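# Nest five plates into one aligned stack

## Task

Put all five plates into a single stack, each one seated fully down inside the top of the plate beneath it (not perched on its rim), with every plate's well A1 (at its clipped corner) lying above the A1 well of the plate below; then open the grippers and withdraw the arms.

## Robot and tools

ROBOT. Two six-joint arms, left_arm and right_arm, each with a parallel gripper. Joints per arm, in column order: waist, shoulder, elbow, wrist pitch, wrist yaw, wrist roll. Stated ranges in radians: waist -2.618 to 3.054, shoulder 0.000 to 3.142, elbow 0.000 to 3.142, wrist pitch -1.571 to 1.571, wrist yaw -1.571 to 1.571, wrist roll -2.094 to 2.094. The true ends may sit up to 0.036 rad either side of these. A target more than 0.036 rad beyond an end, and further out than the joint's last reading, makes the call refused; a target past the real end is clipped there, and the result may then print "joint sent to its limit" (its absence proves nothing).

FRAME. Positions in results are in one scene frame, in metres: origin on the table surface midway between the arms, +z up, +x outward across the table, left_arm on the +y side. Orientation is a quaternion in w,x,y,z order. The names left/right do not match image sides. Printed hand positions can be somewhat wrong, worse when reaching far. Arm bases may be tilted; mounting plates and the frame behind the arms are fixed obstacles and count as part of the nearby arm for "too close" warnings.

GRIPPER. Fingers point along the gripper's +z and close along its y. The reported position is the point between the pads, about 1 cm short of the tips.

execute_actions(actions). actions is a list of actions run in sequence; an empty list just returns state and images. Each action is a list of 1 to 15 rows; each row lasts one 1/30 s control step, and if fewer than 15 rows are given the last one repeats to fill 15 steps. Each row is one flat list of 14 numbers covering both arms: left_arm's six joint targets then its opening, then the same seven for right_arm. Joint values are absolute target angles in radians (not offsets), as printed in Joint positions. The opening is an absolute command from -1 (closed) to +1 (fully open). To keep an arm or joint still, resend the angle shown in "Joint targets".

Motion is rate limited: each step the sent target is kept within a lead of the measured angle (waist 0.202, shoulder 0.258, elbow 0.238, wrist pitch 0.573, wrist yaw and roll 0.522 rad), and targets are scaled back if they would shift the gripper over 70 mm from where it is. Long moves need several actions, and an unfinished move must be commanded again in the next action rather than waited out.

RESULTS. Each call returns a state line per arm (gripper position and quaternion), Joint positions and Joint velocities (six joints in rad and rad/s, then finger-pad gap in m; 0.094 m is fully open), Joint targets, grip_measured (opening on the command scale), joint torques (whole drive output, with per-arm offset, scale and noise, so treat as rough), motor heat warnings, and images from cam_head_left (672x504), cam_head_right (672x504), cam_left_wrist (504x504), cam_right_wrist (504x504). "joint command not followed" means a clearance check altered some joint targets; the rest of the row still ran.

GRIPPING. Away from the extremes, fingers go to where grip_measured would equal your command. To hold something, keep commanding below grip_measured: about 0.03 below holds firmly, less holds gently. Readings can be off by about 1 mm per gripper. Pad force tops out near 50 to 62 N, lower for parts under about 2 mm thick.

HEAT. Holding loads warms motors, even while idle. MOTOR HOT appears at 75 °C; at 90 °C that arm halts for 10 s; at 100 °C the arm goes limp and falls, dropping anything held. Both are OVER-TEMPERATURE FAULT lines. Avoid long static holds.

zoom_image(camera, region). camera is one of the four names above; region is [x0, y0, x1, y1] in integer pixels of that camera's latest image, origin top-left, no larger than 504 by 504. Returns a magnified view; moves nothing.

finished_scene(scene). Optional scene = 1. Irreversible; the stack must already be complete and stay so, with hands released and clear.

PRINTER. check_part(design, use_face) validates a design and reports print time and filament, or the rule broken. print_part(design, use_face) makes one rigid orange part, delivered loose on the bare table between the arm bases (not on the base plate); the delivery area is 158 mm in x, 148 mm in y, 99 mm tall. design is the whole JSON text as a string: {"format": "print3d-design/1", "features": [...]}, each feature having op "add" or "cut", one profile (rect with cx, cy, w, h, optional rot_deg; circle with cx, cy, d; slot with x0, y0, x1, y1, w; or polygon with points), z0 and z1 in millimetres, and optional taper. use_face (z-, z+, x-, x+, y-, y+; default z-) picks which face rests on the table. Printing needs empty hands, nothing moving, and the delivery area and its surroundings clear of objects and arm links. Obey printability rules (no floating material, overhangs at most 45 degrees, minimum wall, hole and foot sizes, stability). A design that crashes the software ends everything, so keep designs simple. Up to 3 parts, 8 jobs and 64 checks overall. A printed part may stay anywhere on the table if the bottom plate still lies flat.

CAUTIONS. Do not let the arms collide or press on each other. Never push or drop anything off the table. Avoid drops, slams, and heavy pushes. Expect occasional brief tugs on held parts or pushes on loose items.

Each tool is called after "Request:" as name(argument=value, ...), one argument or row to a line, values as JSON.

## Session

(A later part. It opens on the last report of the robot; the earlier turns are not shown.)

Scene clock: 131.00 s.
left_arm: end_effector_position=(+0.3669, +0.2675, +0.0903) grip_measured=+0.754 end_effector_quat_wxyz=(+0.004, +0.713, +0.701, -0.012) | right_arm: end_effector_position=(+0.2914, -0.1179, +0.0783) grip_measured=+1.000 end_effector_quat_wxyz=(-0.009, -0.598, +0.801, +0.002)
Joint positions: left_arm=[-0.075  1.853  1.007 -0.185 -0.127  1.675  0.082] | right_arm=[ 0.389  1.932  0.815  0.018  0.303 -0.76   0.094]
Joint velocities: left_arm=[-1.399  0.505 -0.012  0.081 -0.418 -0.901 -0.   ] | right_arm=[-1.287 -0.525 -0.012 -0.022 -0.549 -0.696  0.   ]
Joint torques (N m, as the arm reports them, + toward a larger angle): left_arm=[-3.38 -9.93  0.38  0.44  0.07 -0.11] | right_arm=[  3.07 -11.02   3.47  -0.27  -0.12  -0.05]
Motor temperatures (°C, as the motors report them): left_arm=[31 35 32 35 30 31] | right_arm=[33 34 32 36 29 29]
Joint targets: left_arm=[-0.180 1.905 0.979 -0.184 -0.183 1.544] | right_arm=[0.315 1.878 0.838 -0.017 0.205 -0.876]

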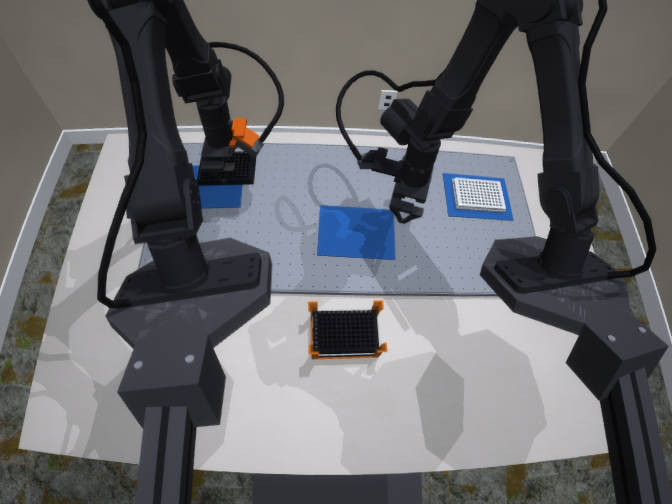

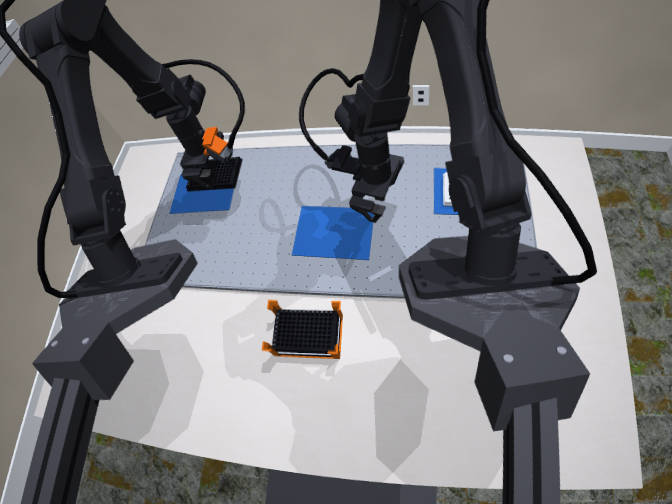

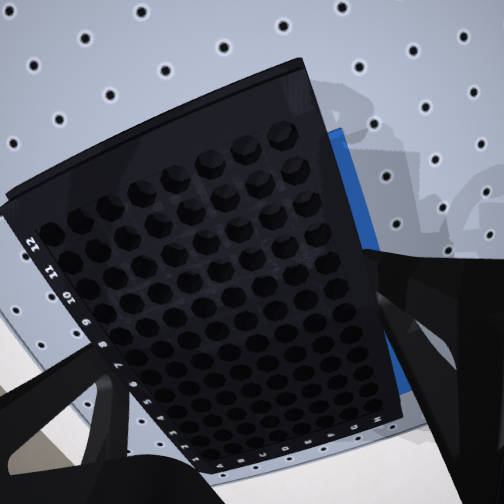

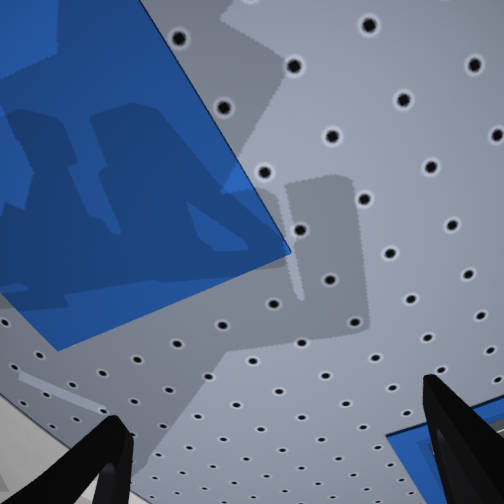

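Request:
execute_actions(
  actions=[
    [[-0.193,1.9085,0.9785,-0.183,-0.189,1.533,0.72,0.302,1.879,0.839,-0.016,0.199,-0.892,1],[-0.213,1.914,0.978,-0.182,-0.199,1.5145,0.72,0.281,1.880,0.841,-0.013,0.190,-0.917,1],[-0.242,1.922,0.978,-0.181,-0.214,1.488,0.72,0.248,1.883,0.844,-0.010,0.1745,-0.958,1],[-0.279,1.933,0.977,-0.179,-0.232,1.455,0.72,0.208,1.885,0.847,-0.005,0.156,-1.008,1],[-0.320,1.944,0.977,-0.177,-0.253,1.417,0.72,0.161,1.889,0.851,0.000,0.135,-1.065,1],[-0.365,1.957,0.976,-0.174,-0.276,1.376,0.72,0.114,1.892,0.855,0.005,0.1135,-1.123,1],[-0.411,1.969,0.976,-0.172,-0.299,1.335,0.72,0.067,1.895,0.859,0.010,0.092,-1.181,1],[-0.456,1.982,0.975,-0.170,-0.321,1.294,0.72,0.020,1.898,0.863,0.015,0.071,-1.238,1],[-0.501,1.995,0.975,-0.168,-0.344,1.253,0.72,-0.027,1.901,0.867,0.020,0.049,-1.296,1],[-0.546,2.007,0.974,-0.165,-0.367,1.212,0.72,-0.074,1.905,0.870,0.025,0.028,-1.353,1],[-0.591,2.020,0.974,-0.163,-0.390,1.170,0.72,-0.121,1.908,0.874,0.030,0.007,-1.411,1],[-0.637,2.033,0.973,-0.161,-0.412,1.129,0.72,-0.168,1.911,0.878,0.035,-0.015,-1.469,1],[-0.682,2.045,0.970,-0.155,-0.435,1.088,0.72,-0.215,1.914,0.882,0.040,-0.036,-1.526,1],[-0.727,2.058,0.966,-0.148,-0.458,1.047,0.72,-0.255,1.917,0.886,0.044,-0.054,-1.576,1],[-0.768,2.079,0.948,-0.131,-0.469,1.002,0.72,-0.289,1.919,0.888,0.048,-0.0695,-1.617,1]],
    [[-0.809,2.100,0.930,-0.114,-0.479,0.958,0.72,-0.322,1.922,0.891,0.051,-0.085,-1.658,1],[-0.849,2.120,0.912,-0.097,-0.490,0.913,0.72,-0.343,1.923,0.893,0.054,-0.094,-1.683,1],[-0.890,2.141,0.894,-0.080,-0.501,0.868,0.72,-0.356,1.924,0.894,0.055,-0.100,-1.699,1],[-0.931,2.162,0.8755,-0.0635,-0.5115,0.8235,0.72,-0.356,1.924,0.894,0.055,-0.100,-1.699,1],[-0.972,2.183,0.857,-0.047,-0.522,0.779,0.72,-0.356,1.924,0.894,0.055,-0.100,-1.699,1],[-1.013,2.204,0.839,-0.030,-0.533,0.734,0.72,-0.356,1.924,0.894,0.055,-0.100,-1.699,1],[-1.053,2.224,0.821,-0.013,-0.544,0.689,0.72,-0.356,1.924,0.894,0.055,-0.100,-1.699,1],[-1.094,2.245,0.803,0.004,-0.554,0.645,0.72,-0.356,1.924,0.894,0.055,-0.100,-1.699,1],[-1.135,2.266,0.785,0.021,-0.565,0.600,0.72,-0.356,1.924,0.894,0.055,-0.100,-1.699,1],[-1.172,2.295,0.774,0.038,-0.568,0.557,0.72,-0.356,1.924,0.894,0.055,-0.100,-1.699,1],[-1.210,2.324,0.763,0.055,-0.571,0.514,0.72,-0.356,1.924,0.894,0.055,-0.100,-1.699,1],[-1.247,2.352,0.751,0.072,-0.574,0.472,0.72,-0.356,1.924,0.894,0.055,-0.100,-1.699,1],[-1.285,2.381,0.740,0.089,-0.577,0.429,0.72,-0.356,1.924,0.894,0.055,-0.100,-1.699,1],[-1.322,2.410,0.729,0.106,-0.580,0.386,0.72,-0.356,1.924,0.894,0.055,-0.100,-1.699,1],[-1.356,2.435,0.745,0.107,-0.580,0.347,0.72,-0.356,1.924,0.894,0.055,-0.100,-1.699,1]],
    [[-1.391,2.460,0.760,0.108,-0.580,0.307,0.72,-0.356,1.924,0.894,0.055,-0.100,-1.699,1],[-1.425,2.485,0.775,0.109,-0.580,0.268,0.72,-0.356,1.924,0.894,0.055,-0.100,-1.699,1],[-1.457,2.508,0.788,0.109,-0.579,0.231,0.72,-0.356,1.924,0.894,0.055,-0.100,-1.699,1],[-1.487,2.529,0.792,0.110,-0.579,0.197,0.72,-0.356,1.924,0.894,0.055,-0.100,-1.699,1],[-1.514,2.549,0.793,0.111,-0.579,0.166,0.72,-0.356,1.924,0.894,0.055,-0.100,-1.699,1],[-1.536,2.565,0.793,0.111,-0.578,0.141,0.72,-0.356,1.924,0.894,0.055,-0.100,-1.699,1],[-1.553,2.577,0.793,0.112,-0.578,0.121,0.72,-0.356,1.924,0.894,0.055,-0.100,-1.699,1],[-1.563,2.584,0.793,0.112,-0.578,0.110,0.72,-0.356,1.924,0.894,0.055,-0.100,-1.699,1],[-1.568,2.588,0.793,0.112,-0.578,0.104,0.72,-0.356,1.924,0.894,0.055,-0.100,-1.699,1]],
  ],
)

Scene clock: 134.00 s.
left_arm: end_effector_position=(+0.0032, +0.0029, +0.0970) grip_measured=+0.754 end_effector_quat_wxyz=(-0.001, +0.724, +0.689, +0.006) | right_arm: end_effector_position=(+0.3641, -0.3410, +0.0609) grip_measured=+1.000 end_effector_quat_wxyz=(+0.001, -0.704, +0.710, -0.011)
Joint positions: left_arm=[-1.565  2.571  0.767  0.098 -0.566  0.137  0.082] | right_arm=[-0.362  1.906  0.876  0.043 -0.075 -1.693  0.094]
Joint velocities: left_arm=[-0.027 -0.002  0.007  0.007 -0.022 -0.154  0.   ] | right_arm=[0.007 0.007 0.007 0.037 0.022 0.007 0.   ]
Joint torques (N m, as the arm reports them, + toward a larger angle): left_arm=[-5.75 -7.13  2.86  0.61 -0.08 -0.1 ] | right_arm=[-0.22 -8.46  3.26  0.22 -0.23 -0.06]
Motor temperatures (°C, as the motors report them): left_arm=[31 35 32 34 30 31] | right_arm=[33 35 32 36 29 29]
Joint targets: left_arm=[-1.568 2.588 0.793 0.112 -0.578 0.104] | right_arm=[-0.356 1.924 0.894 0.055 -0.100 -1.699]

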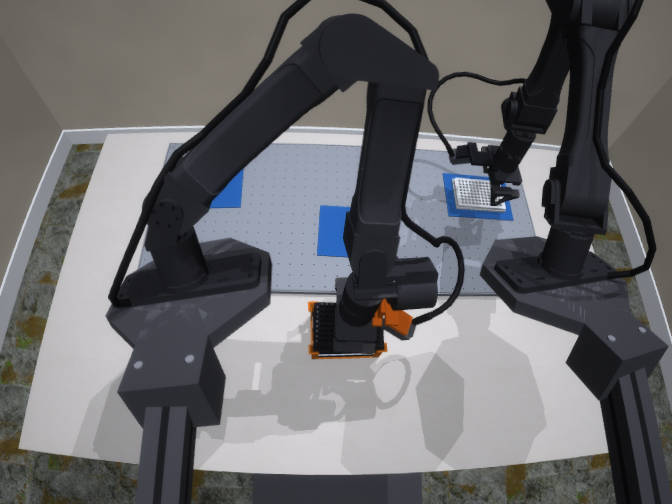

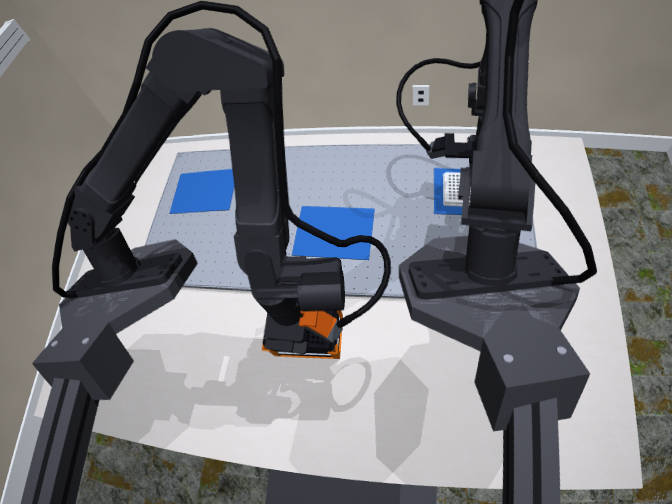

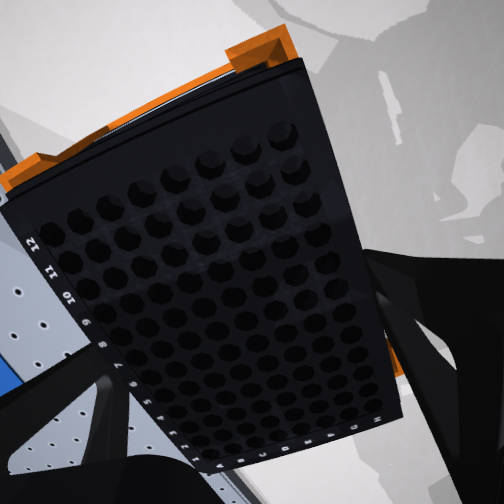

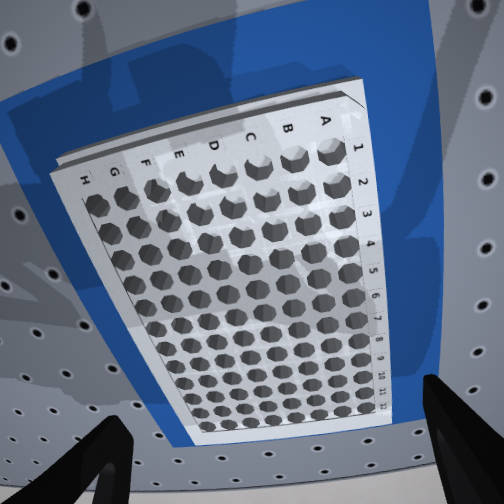

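Request:
execute_actions(
  actions=[],
)

Request:
zoom_image(
  camera="cam_left_wrist",
  region=[0, 0, 336, 240],
)

Scene clock: 134.87 s.
left_arm: end_effector_position=(+0.0038, +0.0020, +0.0970) grip_measured=+0.754 end_effector_quat_wxyz=(+0.001, +0.715, +0.699, +0.005) | right_arm: end_effector_position=(+0.3641, -0.3410, +0.0609) grip_measured=+1.000 end_effector_quat_wxyz=(+0.001, -0.704, +0.710, -0.011)
Joint positions: left_arm=[-1.565  2.571  0.767  0.103 -0.569  0.112  0.082] | right_arm=[-0.362  1.906  0.876  0.043 -0.075 -1.693  0.094]
Joint velocities: left_arm=[-0.012  0.007 -0.002  0.066 -0.022  0.066 -0.001] | right_arm=[-0.022 -0.007  0.012  0.022  0.022 -0.022  0.   ]
Joint torques (N m, as the arm reports them, + toward a larger angle): left_arm=[-5.76 -7.18  2.89  0.62 -0.1  -0.09] | right_arm=[-0.26 -8.6   3.27  0.22 -0.25 -0.07]
Motor temperatures (°C, as the motors report them): left_arm=[31 35 32 34 30 31] | right_arm=[33 35 32 36 29 29]
Joint targets: left_arm=[-1.568 2.588 0.793 0.112 -0.578 0.104] | right_arm=[-0.356 1.924 0.894 0.055 -0.100 -1.699]

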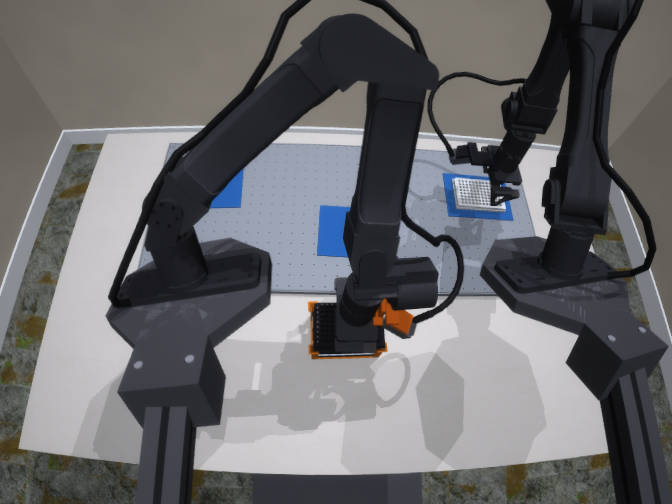

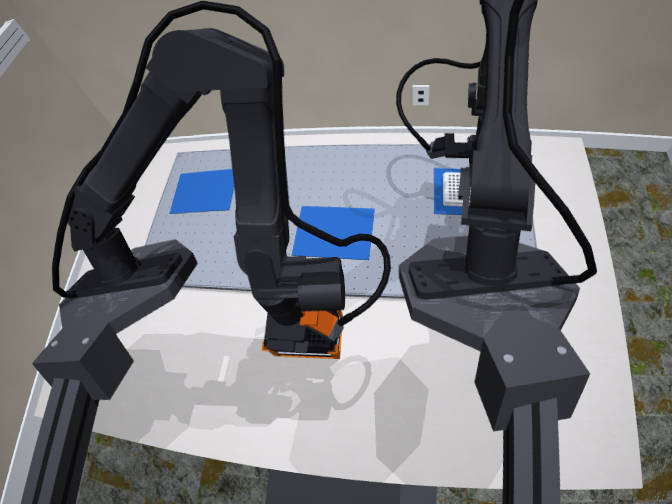

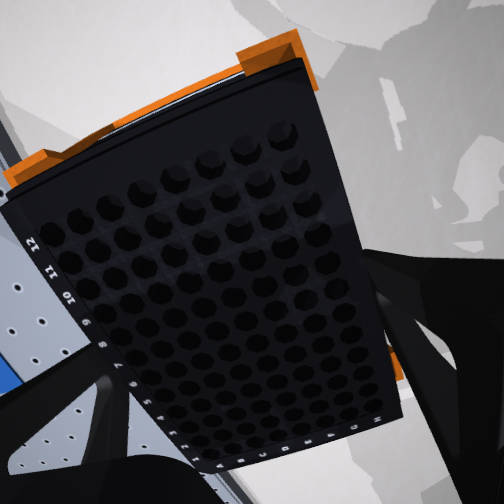

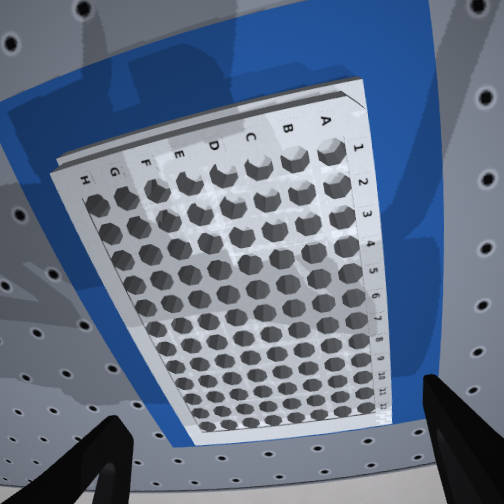

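Region (0, 0, 336, 240) of cam_left_wrist's 504x504 image, scaled by 1.500, with more detail than that image has; it fills the top 360 rows of this view, and the rest is white.

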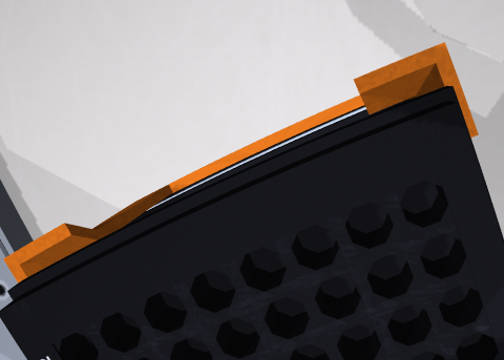

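Request:
execute_actions(
  actions=[
    [[-1.556,2.591,0.793,0.125,-0.580,0.112,0.72,-0.3555,1.928,0.900,0.056,-0.101,-1.703,1],[-1.549,2.595,0.793,0.138,-0.580,0.117,0.72,-0.355,1.933,0.903,0.057,-0.102,-1.708,1],[-1.5412,2.6023,0.793,0.152,-0.581,0.1227,0.72,-0.3545,1.939,0.906,0.058,-0.103,-1.713,1],[-1.5366,2.610,0.793,0.165,-0.581,0.1281,0.72,-0.354,1.945,0.909,0.060,-0.104,-1.718,1],[-1.532,2.6173,0.797,0.1793,-0.582,0.1335,0.72,-0.3535,1.951,0.912,0.062,-0.105,-1.723,1],[-1.5274,2.6248,0.802,0.1875,-0.582,0.1389,0.72,-0.353,1.957,0.915,0.064,-0.105,-1.728,1],[-1.5228,2.6323,0.800,0.1956,-0.583,0.1443,0.72,-0.3525,1.963,0.918,0.066,-0.105,-1.732,1],[-1.5182,2.6398,0.798,0.2038,-0.583,0.1498,0.72,-0.352,1.969,0.921,0.068,-0.105,-1.735,1],[-1.5136,2.6473,0.798,0.212,-0.583,0.1552,0.72,-0.3515,1.975,0.924,0.070,-0.105,-1.738,1],[-1.509,2.6548,0.800,0.2199,-0.584,0.1606,0.72,-0.351,1.981,0.927,0.072,-0.105,-1.740,1],[-1.5044,2.6623,0.802,0.2278,-0.584,0.166,0.72,-0.3505,1.986,0.930,0.074,-0.105,-1.741,1],[-1.4998,2.6698,0.8042,0.2356,-0.584,0.1715,0.72,-0.350,1.991,0.932,0.076,-0.105,-1.741,1],[-1.4952,2.6773,0.8068,0.2435,-0.585,0.1769,0.72,-0.350,1.991,0.932,0.076,-0.105,-1.741,1],[-1.4906,2.6847,0.8094,0.2514,-0.585,0.1824,0.72,-0.350,1.991,0.932,0.076,-0.105,-1.741,1],[-1.486,2.6922,0.8121,0.2589,-0.585,0.1878,0.72,-0.350,1.991,0.932,0.076,-0.105,-1.741,1]],
    [[-1.4814,2.6996,0.8147,0.2664,-0.586,0.1933,0.72,-0.350,1.991,0.932,0.076,-0.105,-1.741,1],[-1.4768,2.7071,0.8173,0.270,-0.586,0.1975,0.72,-0.350,1.991,0.932,0.076,-0.105,-1.741,1],[-1.473,2.7145,0.8202,0.271,-0.586,0.199,0.72,-0.350,1.991,0.932,0.076,-0.105,-1.741,1],[-1.472,2.722,0.823,0.270,-0.586,0.199,0.72,-0.350,1.991,0.932,0.076,-0.105,-1.741,1]],
  ],
)

Scene clock: 138.53 s.
left_arm: end_effector_position=(+0.0065, +0.0033, +0.0618) grip_measured=+0.754 end_effector_quat_wxyz=(+0.003, +0.706, +0.709, +0.007) | right_arm: end_effector_position=(+0.3622, -0.3393, +0.0447) grip_measured=+1.000 end_effector_quat_wxyz=(-0.001, -0.720, +0.694, -0.002)
Joint positions: left_arm=[-1.477  2.696  0.798  0.256 -0.582  0.191  0.082] | right_arm=[-0.358  1.974  0.908  0.062 -0.08  -1.735  0.094]
Joint velocities: left_arm=[ 0.002  0.012  0.002 -0.066 -0.022 -0.007  0.001] | right_arm=[-0.007  0.002  0.002 -0.066  0.066 -0.022  0.   ]
Joint torques (N m, as the arm reports them, + toward a larger angle): left_arm=[-5.25 -6.5   1.98  0.68 -0.05  0.08] | right_arm=[-0.13 -8.7   3.57  0.23 -0.25 -0.06]
Motor temperatures (°C, as the motors report them): left_arm=[31 34 32 34 30 31] | right_arm=[33 35 32 36 29 29]
Joint targets: left_arm=[-1.472 2.722 0.823 0.270 -0.586 0.199] | right_arm=[-0.350 1.991 0.932 0.076 -0.105 -1.741]

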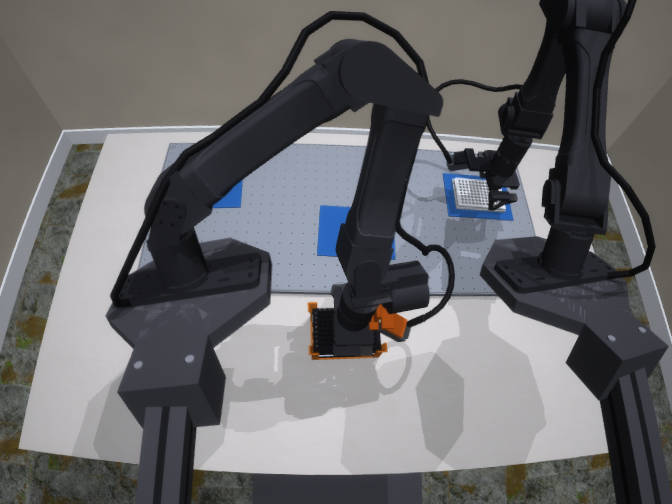

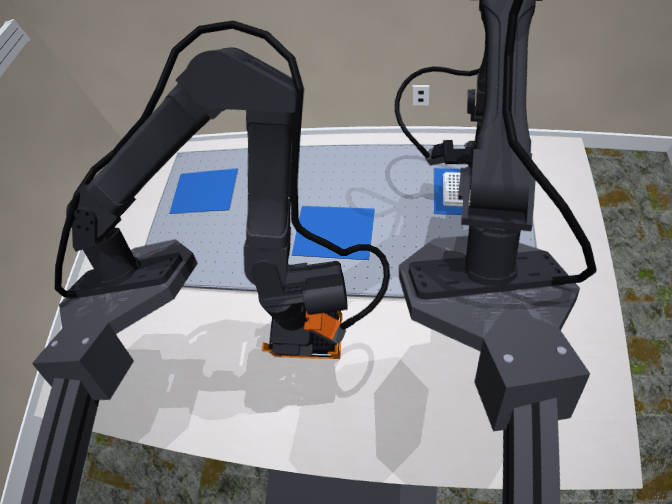

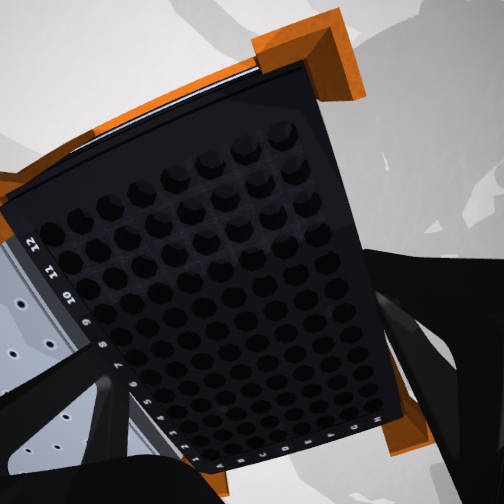

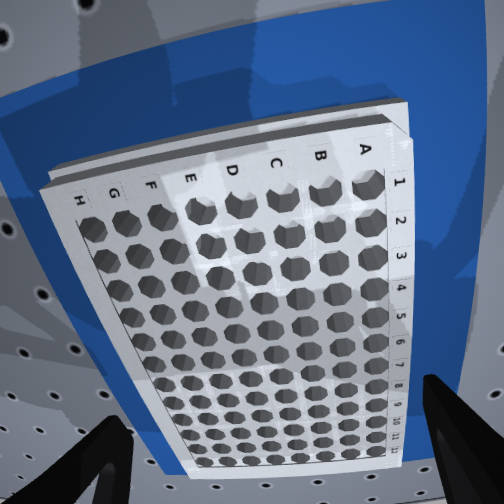

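Request:
execute_actions(
  actions=[
    [[-1.4705,2.724,0.830,0.273,-0.586,0.201,0.72,-0.348,1.994,0.940,0.077,-0.105,-1.735,1],[-1.469,2.7265,0.833,0.276,-0.586,0.203,0.72,-0.346,1.997,0.942,0.078,-0.105,-1.730,1],[-1.4675,2.729,0.831,0.279,-0.586,0.205,0.72,-0.3445,2.000,0.943,0.080,-0.105,-1.728,1],[-1.466,2.7315,0.829,0.282,-0.586,0.207,0.72,-0.343,2.003,0.944,0.083,-0.105,-1.726,1],[-1.4645,2.734,0.829,0.284,-0.586,0.209,0.72,-0.342,2.006,0.945,0.087,-0.105,-1.725,1],[-1.463,2.736,0.829,0.286,-0.586,0.211,0.72,-0.3415,2.011,0.946,0.091,-0.105,-1.724,1],[-1.462,2.738,0.829,0.286,-0.586,0.211,0.72,-0.341,2.016,0.947,0.095,-0.105,-1.723,1],[-1.462,2.738,0.829,0.286,-0.586,0.211,0.72,-0.3405,2.021,0.9485,0.099,-0.105,-1.722,1],[-1.462,2.738,0.829,0.286,-0.586,0.211,0.72,-0.340,2.026,0.950,0.103,-0.105,-1.721,1],[-1.462,2.738,0.829,0.286,-0.586,0.211,0.72,-0.3395,2.031,0.951,0.106,-0.105,-1.720,1],[-1.462,2.738,0.829,0.286,-0.586,0.211,0.72,-0.339,2.036,0.952,0.109,-0.105,-1.719,1],[-1.462,2.738,0.829,0.286,-0.586,0.211,0.72,-0.3385,2.041,0.953,0.111,-0.105,-1.719,1],[-1.462,2.738,0.829,0.286,-0.586,0.211,0.72,-0.3385,2.045,0.954,0.112,-0.105,-1.719,1],[-1.462,2.738,0.829,0.286,-0.586,0.211,0.72,-0.3385,2.047,0.955,0.112,-0.105,-1.719,1]],
  ],
)

Request:
zoom_image(
  camera="cam_left_wrist",
  region=[0, 0, 336, 240],
)

Scene clock: 139.80 s.
left_arm: end_effector_position=(+0.0063, +0.0041, +0.0582) grip_measured=+0.754 end_effector_quat_wxyz=(+0.004, +0.706, +0.708, +0.006) | right_arm: end_effector_position=(+0.3634, -0.3357, +0.0317) grip_measured=+1.000 end_effector_quat_wxyz=(+0.002, -0.720, +0.694, -0.001)
Joint positions: left_arm=[-1.468  2.71   0.798  0.277 -0.582  0.203  0.082] | right_arm=[-0.347  2.026  0.931  0.093 -0.081 -1.726  0.094]
Joint velocities: left_arm=[-0.007 -0.007  0.017 -0.022  0.037  0.007 -0.001] | right_arm=[-0.022  0.11  -0.007 -0.007 -0.007  0.022  0.   ]
Joint torques (N m, as the arm reports them, + toward a larger angle): left_arm=[-5.12 -6.22  2.38  0.61 -0.05  0.08] | right_arm=[-0.12 -9.14  3.32  0.24 -0.24  0.03]
Motor temperatures (°C, as the motors report them): left_arm=[31 34 32 34 30 31] | right_arm=[33 35 32 36 29 29]
Joint targets: left_arm=[-1.462 2.738 0.829 0.286 -0.586 0.211] | right_arm=[-0.339 2.047 0.955 0.112 -0.105 -1.719]

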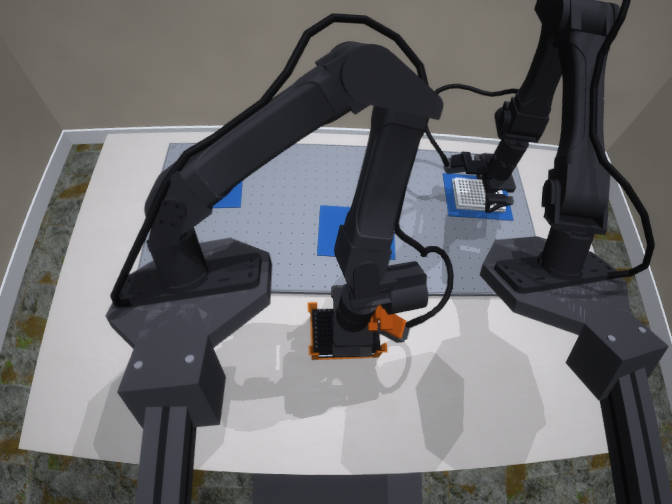

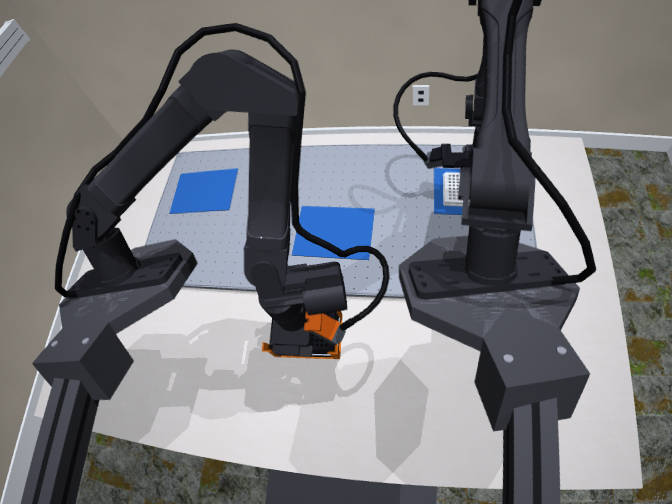

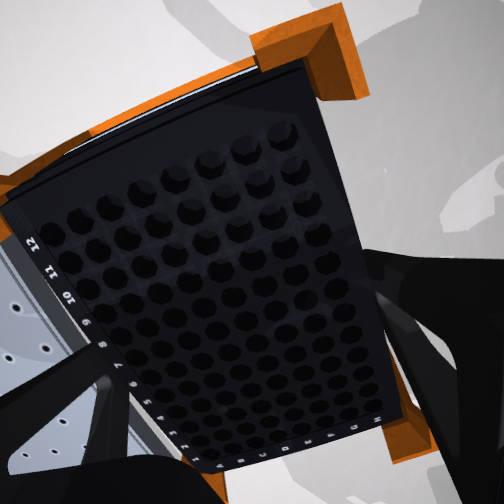

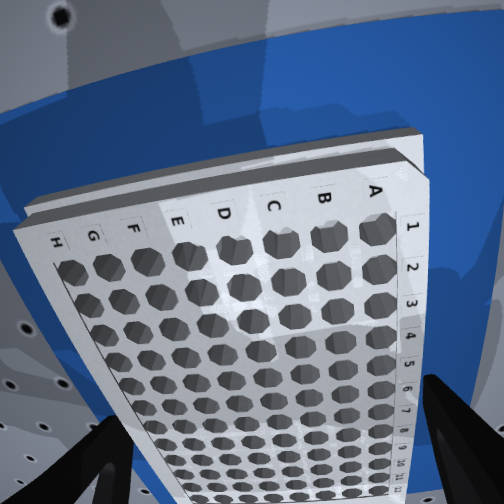

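Region (0, 0, 336, 240) of cam_left_wrist's 504x504 image, scaled by 1.500, with more detail than that image has; it fills the top 360 rows of this view, and the rest is white.

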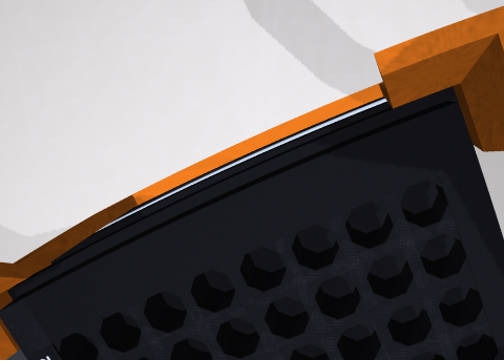

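Request:
execute_actions(
  actions=[
    [[-1.461,2.740,0.829,0.2865,-0.586,0.212,0.72,-0.3385,2.047,0.955,0.112,-0.105,-1.719,0.95],[-1.460,2.742,0.829,0.287,-0.586,0.2135,0.72,-0.3385,2.047,0.955,0.112,-0.105,-1.719,0.90],[-1.459,2.7435,0.829,0.288,-0.586,0.215,0.72,-0.3385,2.047,0.955,0.112,-0.105,-1.719,0.87],[-1.4585,2.744,0.829,0.288,-0.586,0.215,0.72,-0.3385,2.047,0.955,0.112,-0.105,-1.719,0.85],[-1.4585,2.744,0.829,0.288,-0.586,0.215,0.72,-0.3385,2.047,0.955,0.112,-0.105,-1.719,0.83],[-1.4585,2.744,0.829,0.288,-0.586,0.215,0.75,-0.3385,2.047,0.955,0.112,-0.105,-1.719,0.81],[-1.4585,2.744,0.825,0.288,-0.586,0.215,0.78,-0.3385,2.047,0.955,0.112,-0.105,-1.719,0.795],[-1.4585,2.740,0.815,0.286,-0.586,0.215,0.83,-0.3385,2.047,0.955,0.112,-0.105,-1.719,0.78],[-1.462,2.730,0.800,0.280,-0.586,0.212,0.90,-0.3385,2.047,0.955,0.112,-0.105,-1.719,0.765],[-1.468,2.710,0.785,0.265,-0.586,0.205,1.0,-0.3385,2.047,0.955,0.112,-0.105,-1.719,0.75],[-1.478,2.692,0.772,0.250,-0.586,0.197,1.0,-0.3385,2.047,0.955,0.112,-0.105,-1.719,0.74],[-1.4835,2.684,0.766,0.240,-0.586,0.190,1.0,-0.3385,2.047,0.955,0.112,-0.105,-1.719,0.725],[-1.490,2.672,0.762,0.228,-0.586,0.182,1.0,-0.3385,2.047,0.955,0.112,-0.105,-1.719,0.71],[-1.497,2.660,0.758,0.218,-0.586,0.174,1.0,-0.3385,2.047,0.955,0.112,-0.105,-1.719,0.70],[-1.501,2.653,0.756,0.214,-0.586,0.170,1.0,-0.3385,2.047,0.955,0.112,-0.105,-1.719,0.69]],
  ],
)

Scene clock: 142.53 s.
left_arm: end_effector_position=(+0.0063, +0.0077, +0.0625) grip_measured=+1.000 end_effector_quat_wxyz=(-0.000, +0.708, +0.706, +0.010) | right_arm: end_effector_position=(+0.3634, -0.3358, +0.0305) grip_measured=+0.740 end_effector_quat_wxyz=(+0.002, -0.719, +0.695, -0.002)
Joint positions: left_arm=[-1.476  2.693  0.788  0.252 -0.583  0.194  0.094] | right_arm=[-0.347  2.031  0.931  0.1   -0.081 -1.724  0.082]
Joint velocities: left_arm=[-0.159 -0.276 -0.178 -0.212  0.022 -0.168  0.   ] | right_arm=[-0.002 -0.017 -0.012 -0.081 -0.066  0.007 -0.   ]
Joint torques (N m, as the arm reports them, + toward a larger angle): left_arm=[ -6.92 -10.65  -2.05   0.44  -0.06  -0.1 ] | right_arm=[-0.09 -9.02  3.31  0.2  -0.27  0.03]
Motor temperatures (°C, as the motors report them): left_arm=[32 34 32 34 30 31] | right_arm=[33 35 32 36 29 29]
Joint targets: left_arm=[-1.501 2.653 0.756 0.214 -0.586 0.170] | right_arm=[-0.339 2.047 0.955 0.112 -0.105 -1.719]

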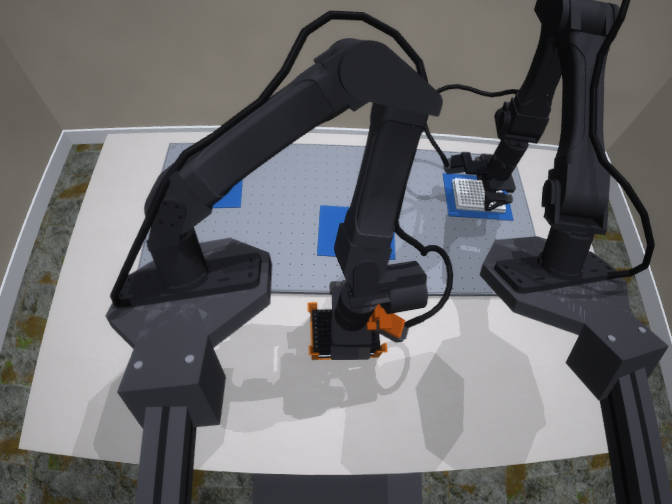

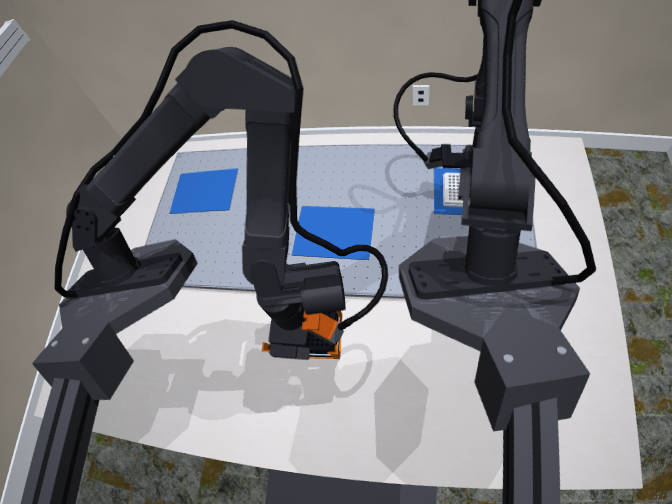

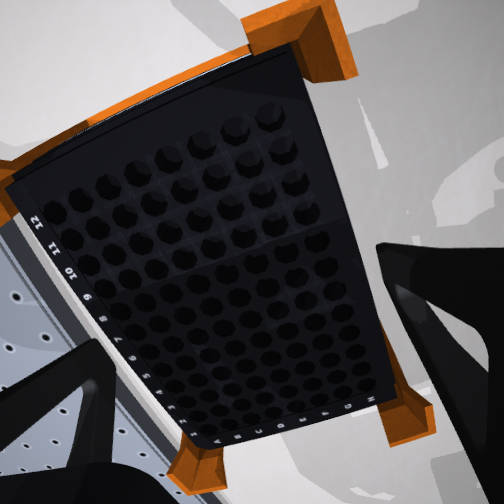

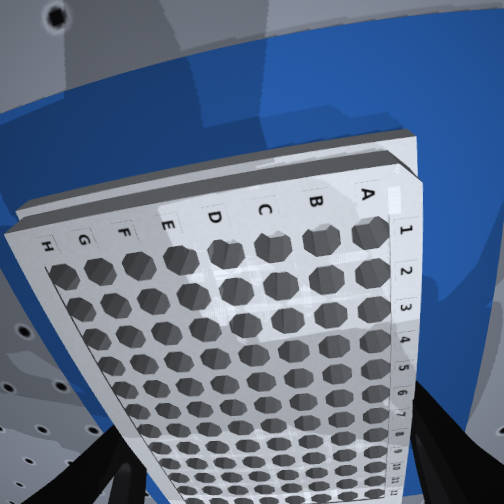

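Request:
execute_actions(
  actions=[],
)

Request:
zoom_image(
  camera="cam_left_wrist",
  region=[0, 0, 380, 260],
)

Scene clock: 142.77 s.
left_arm: end_effector_position=(+0.0071, +0.0053, +0.0689) grip_measured=+1.000 end_effector_quat_wxyz=(+0.003, +0.708, +0.706, +0.008) | right_arm: end_effector_position=(+0.3634, -0.3358, +0.0305) grip_measured=+0.740 end_effector_quat_wxyz=(+0.002, -0.719, +0.695, -0.002)
Joint positions: left_arm=[-1.491  2.668  0.781  0.235 -0.583  0.181  0.094] | right_arm=[-0.347  2.031  0.931  0.1   -0.081 -1.724  0.082]
Joint velocities: left_arm=[-0.007 -0.012  0.002 -0.007 -0.022 -0.022  0.   ] | right_arm=[-0.002 -0.022 -0.002  0.11   0.11   0.007  0.   ]
Joint torques (N m, as the arm reports them, + toward a larger angle): left_arm=[ -6.55 -10.08  -2.15   0.36  -0.03  -0.09] | right_arm=[-0.12 -9.    3.26  0.21 -0.25  0.03]
Motor temperatures (°C, as the motors report them): left_arm=[32 34 32 34 30 31] | right_arm=[33 35 32 36 29 29]
Joint targets: left_arm=[-1.501 2.653 0.756 0.214 -0.586 0.170] | right_arm=[-0.339 2.047 0.955 0.112 -0.105 -1.719]

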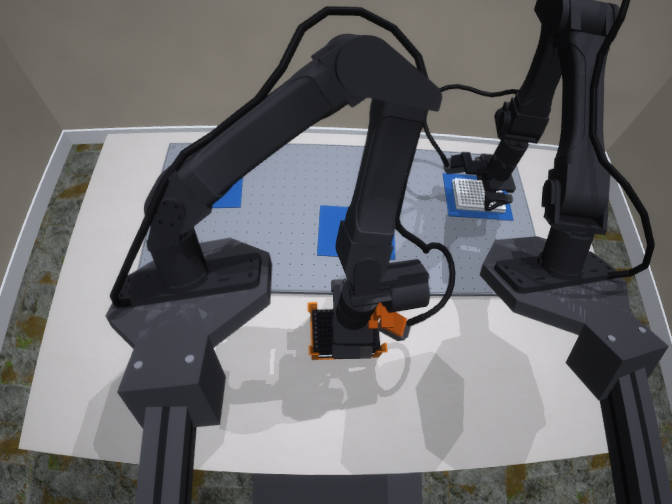

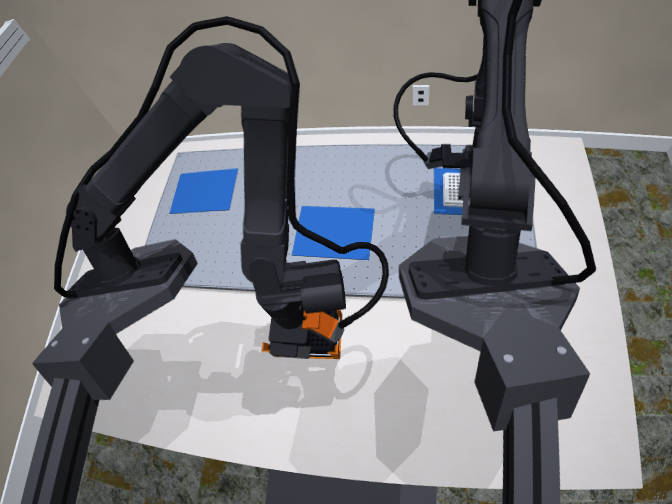

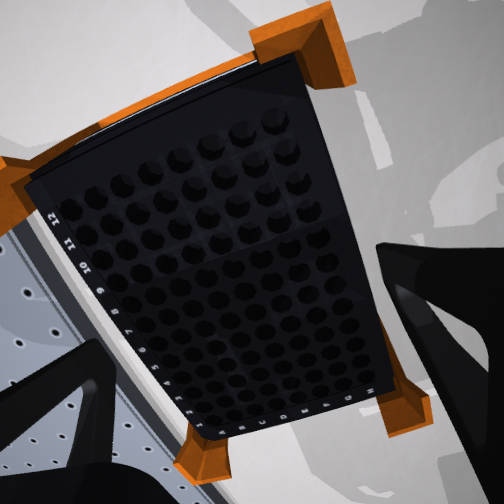

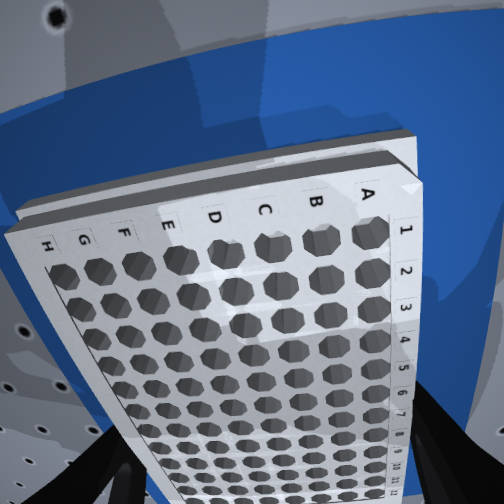

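Region (0, 0, 380, 260) of cam_left_wrist's 504x504 image, scaled by 1.326, with more detail than that image has; it fills the top 345 rows of this view, and the rest is white.

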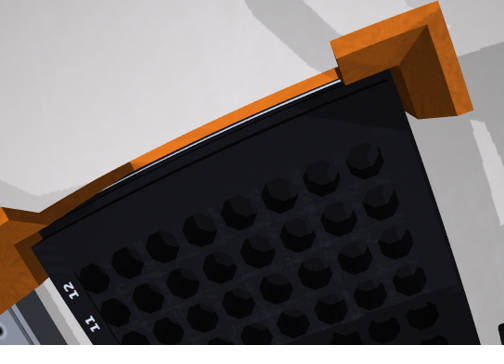

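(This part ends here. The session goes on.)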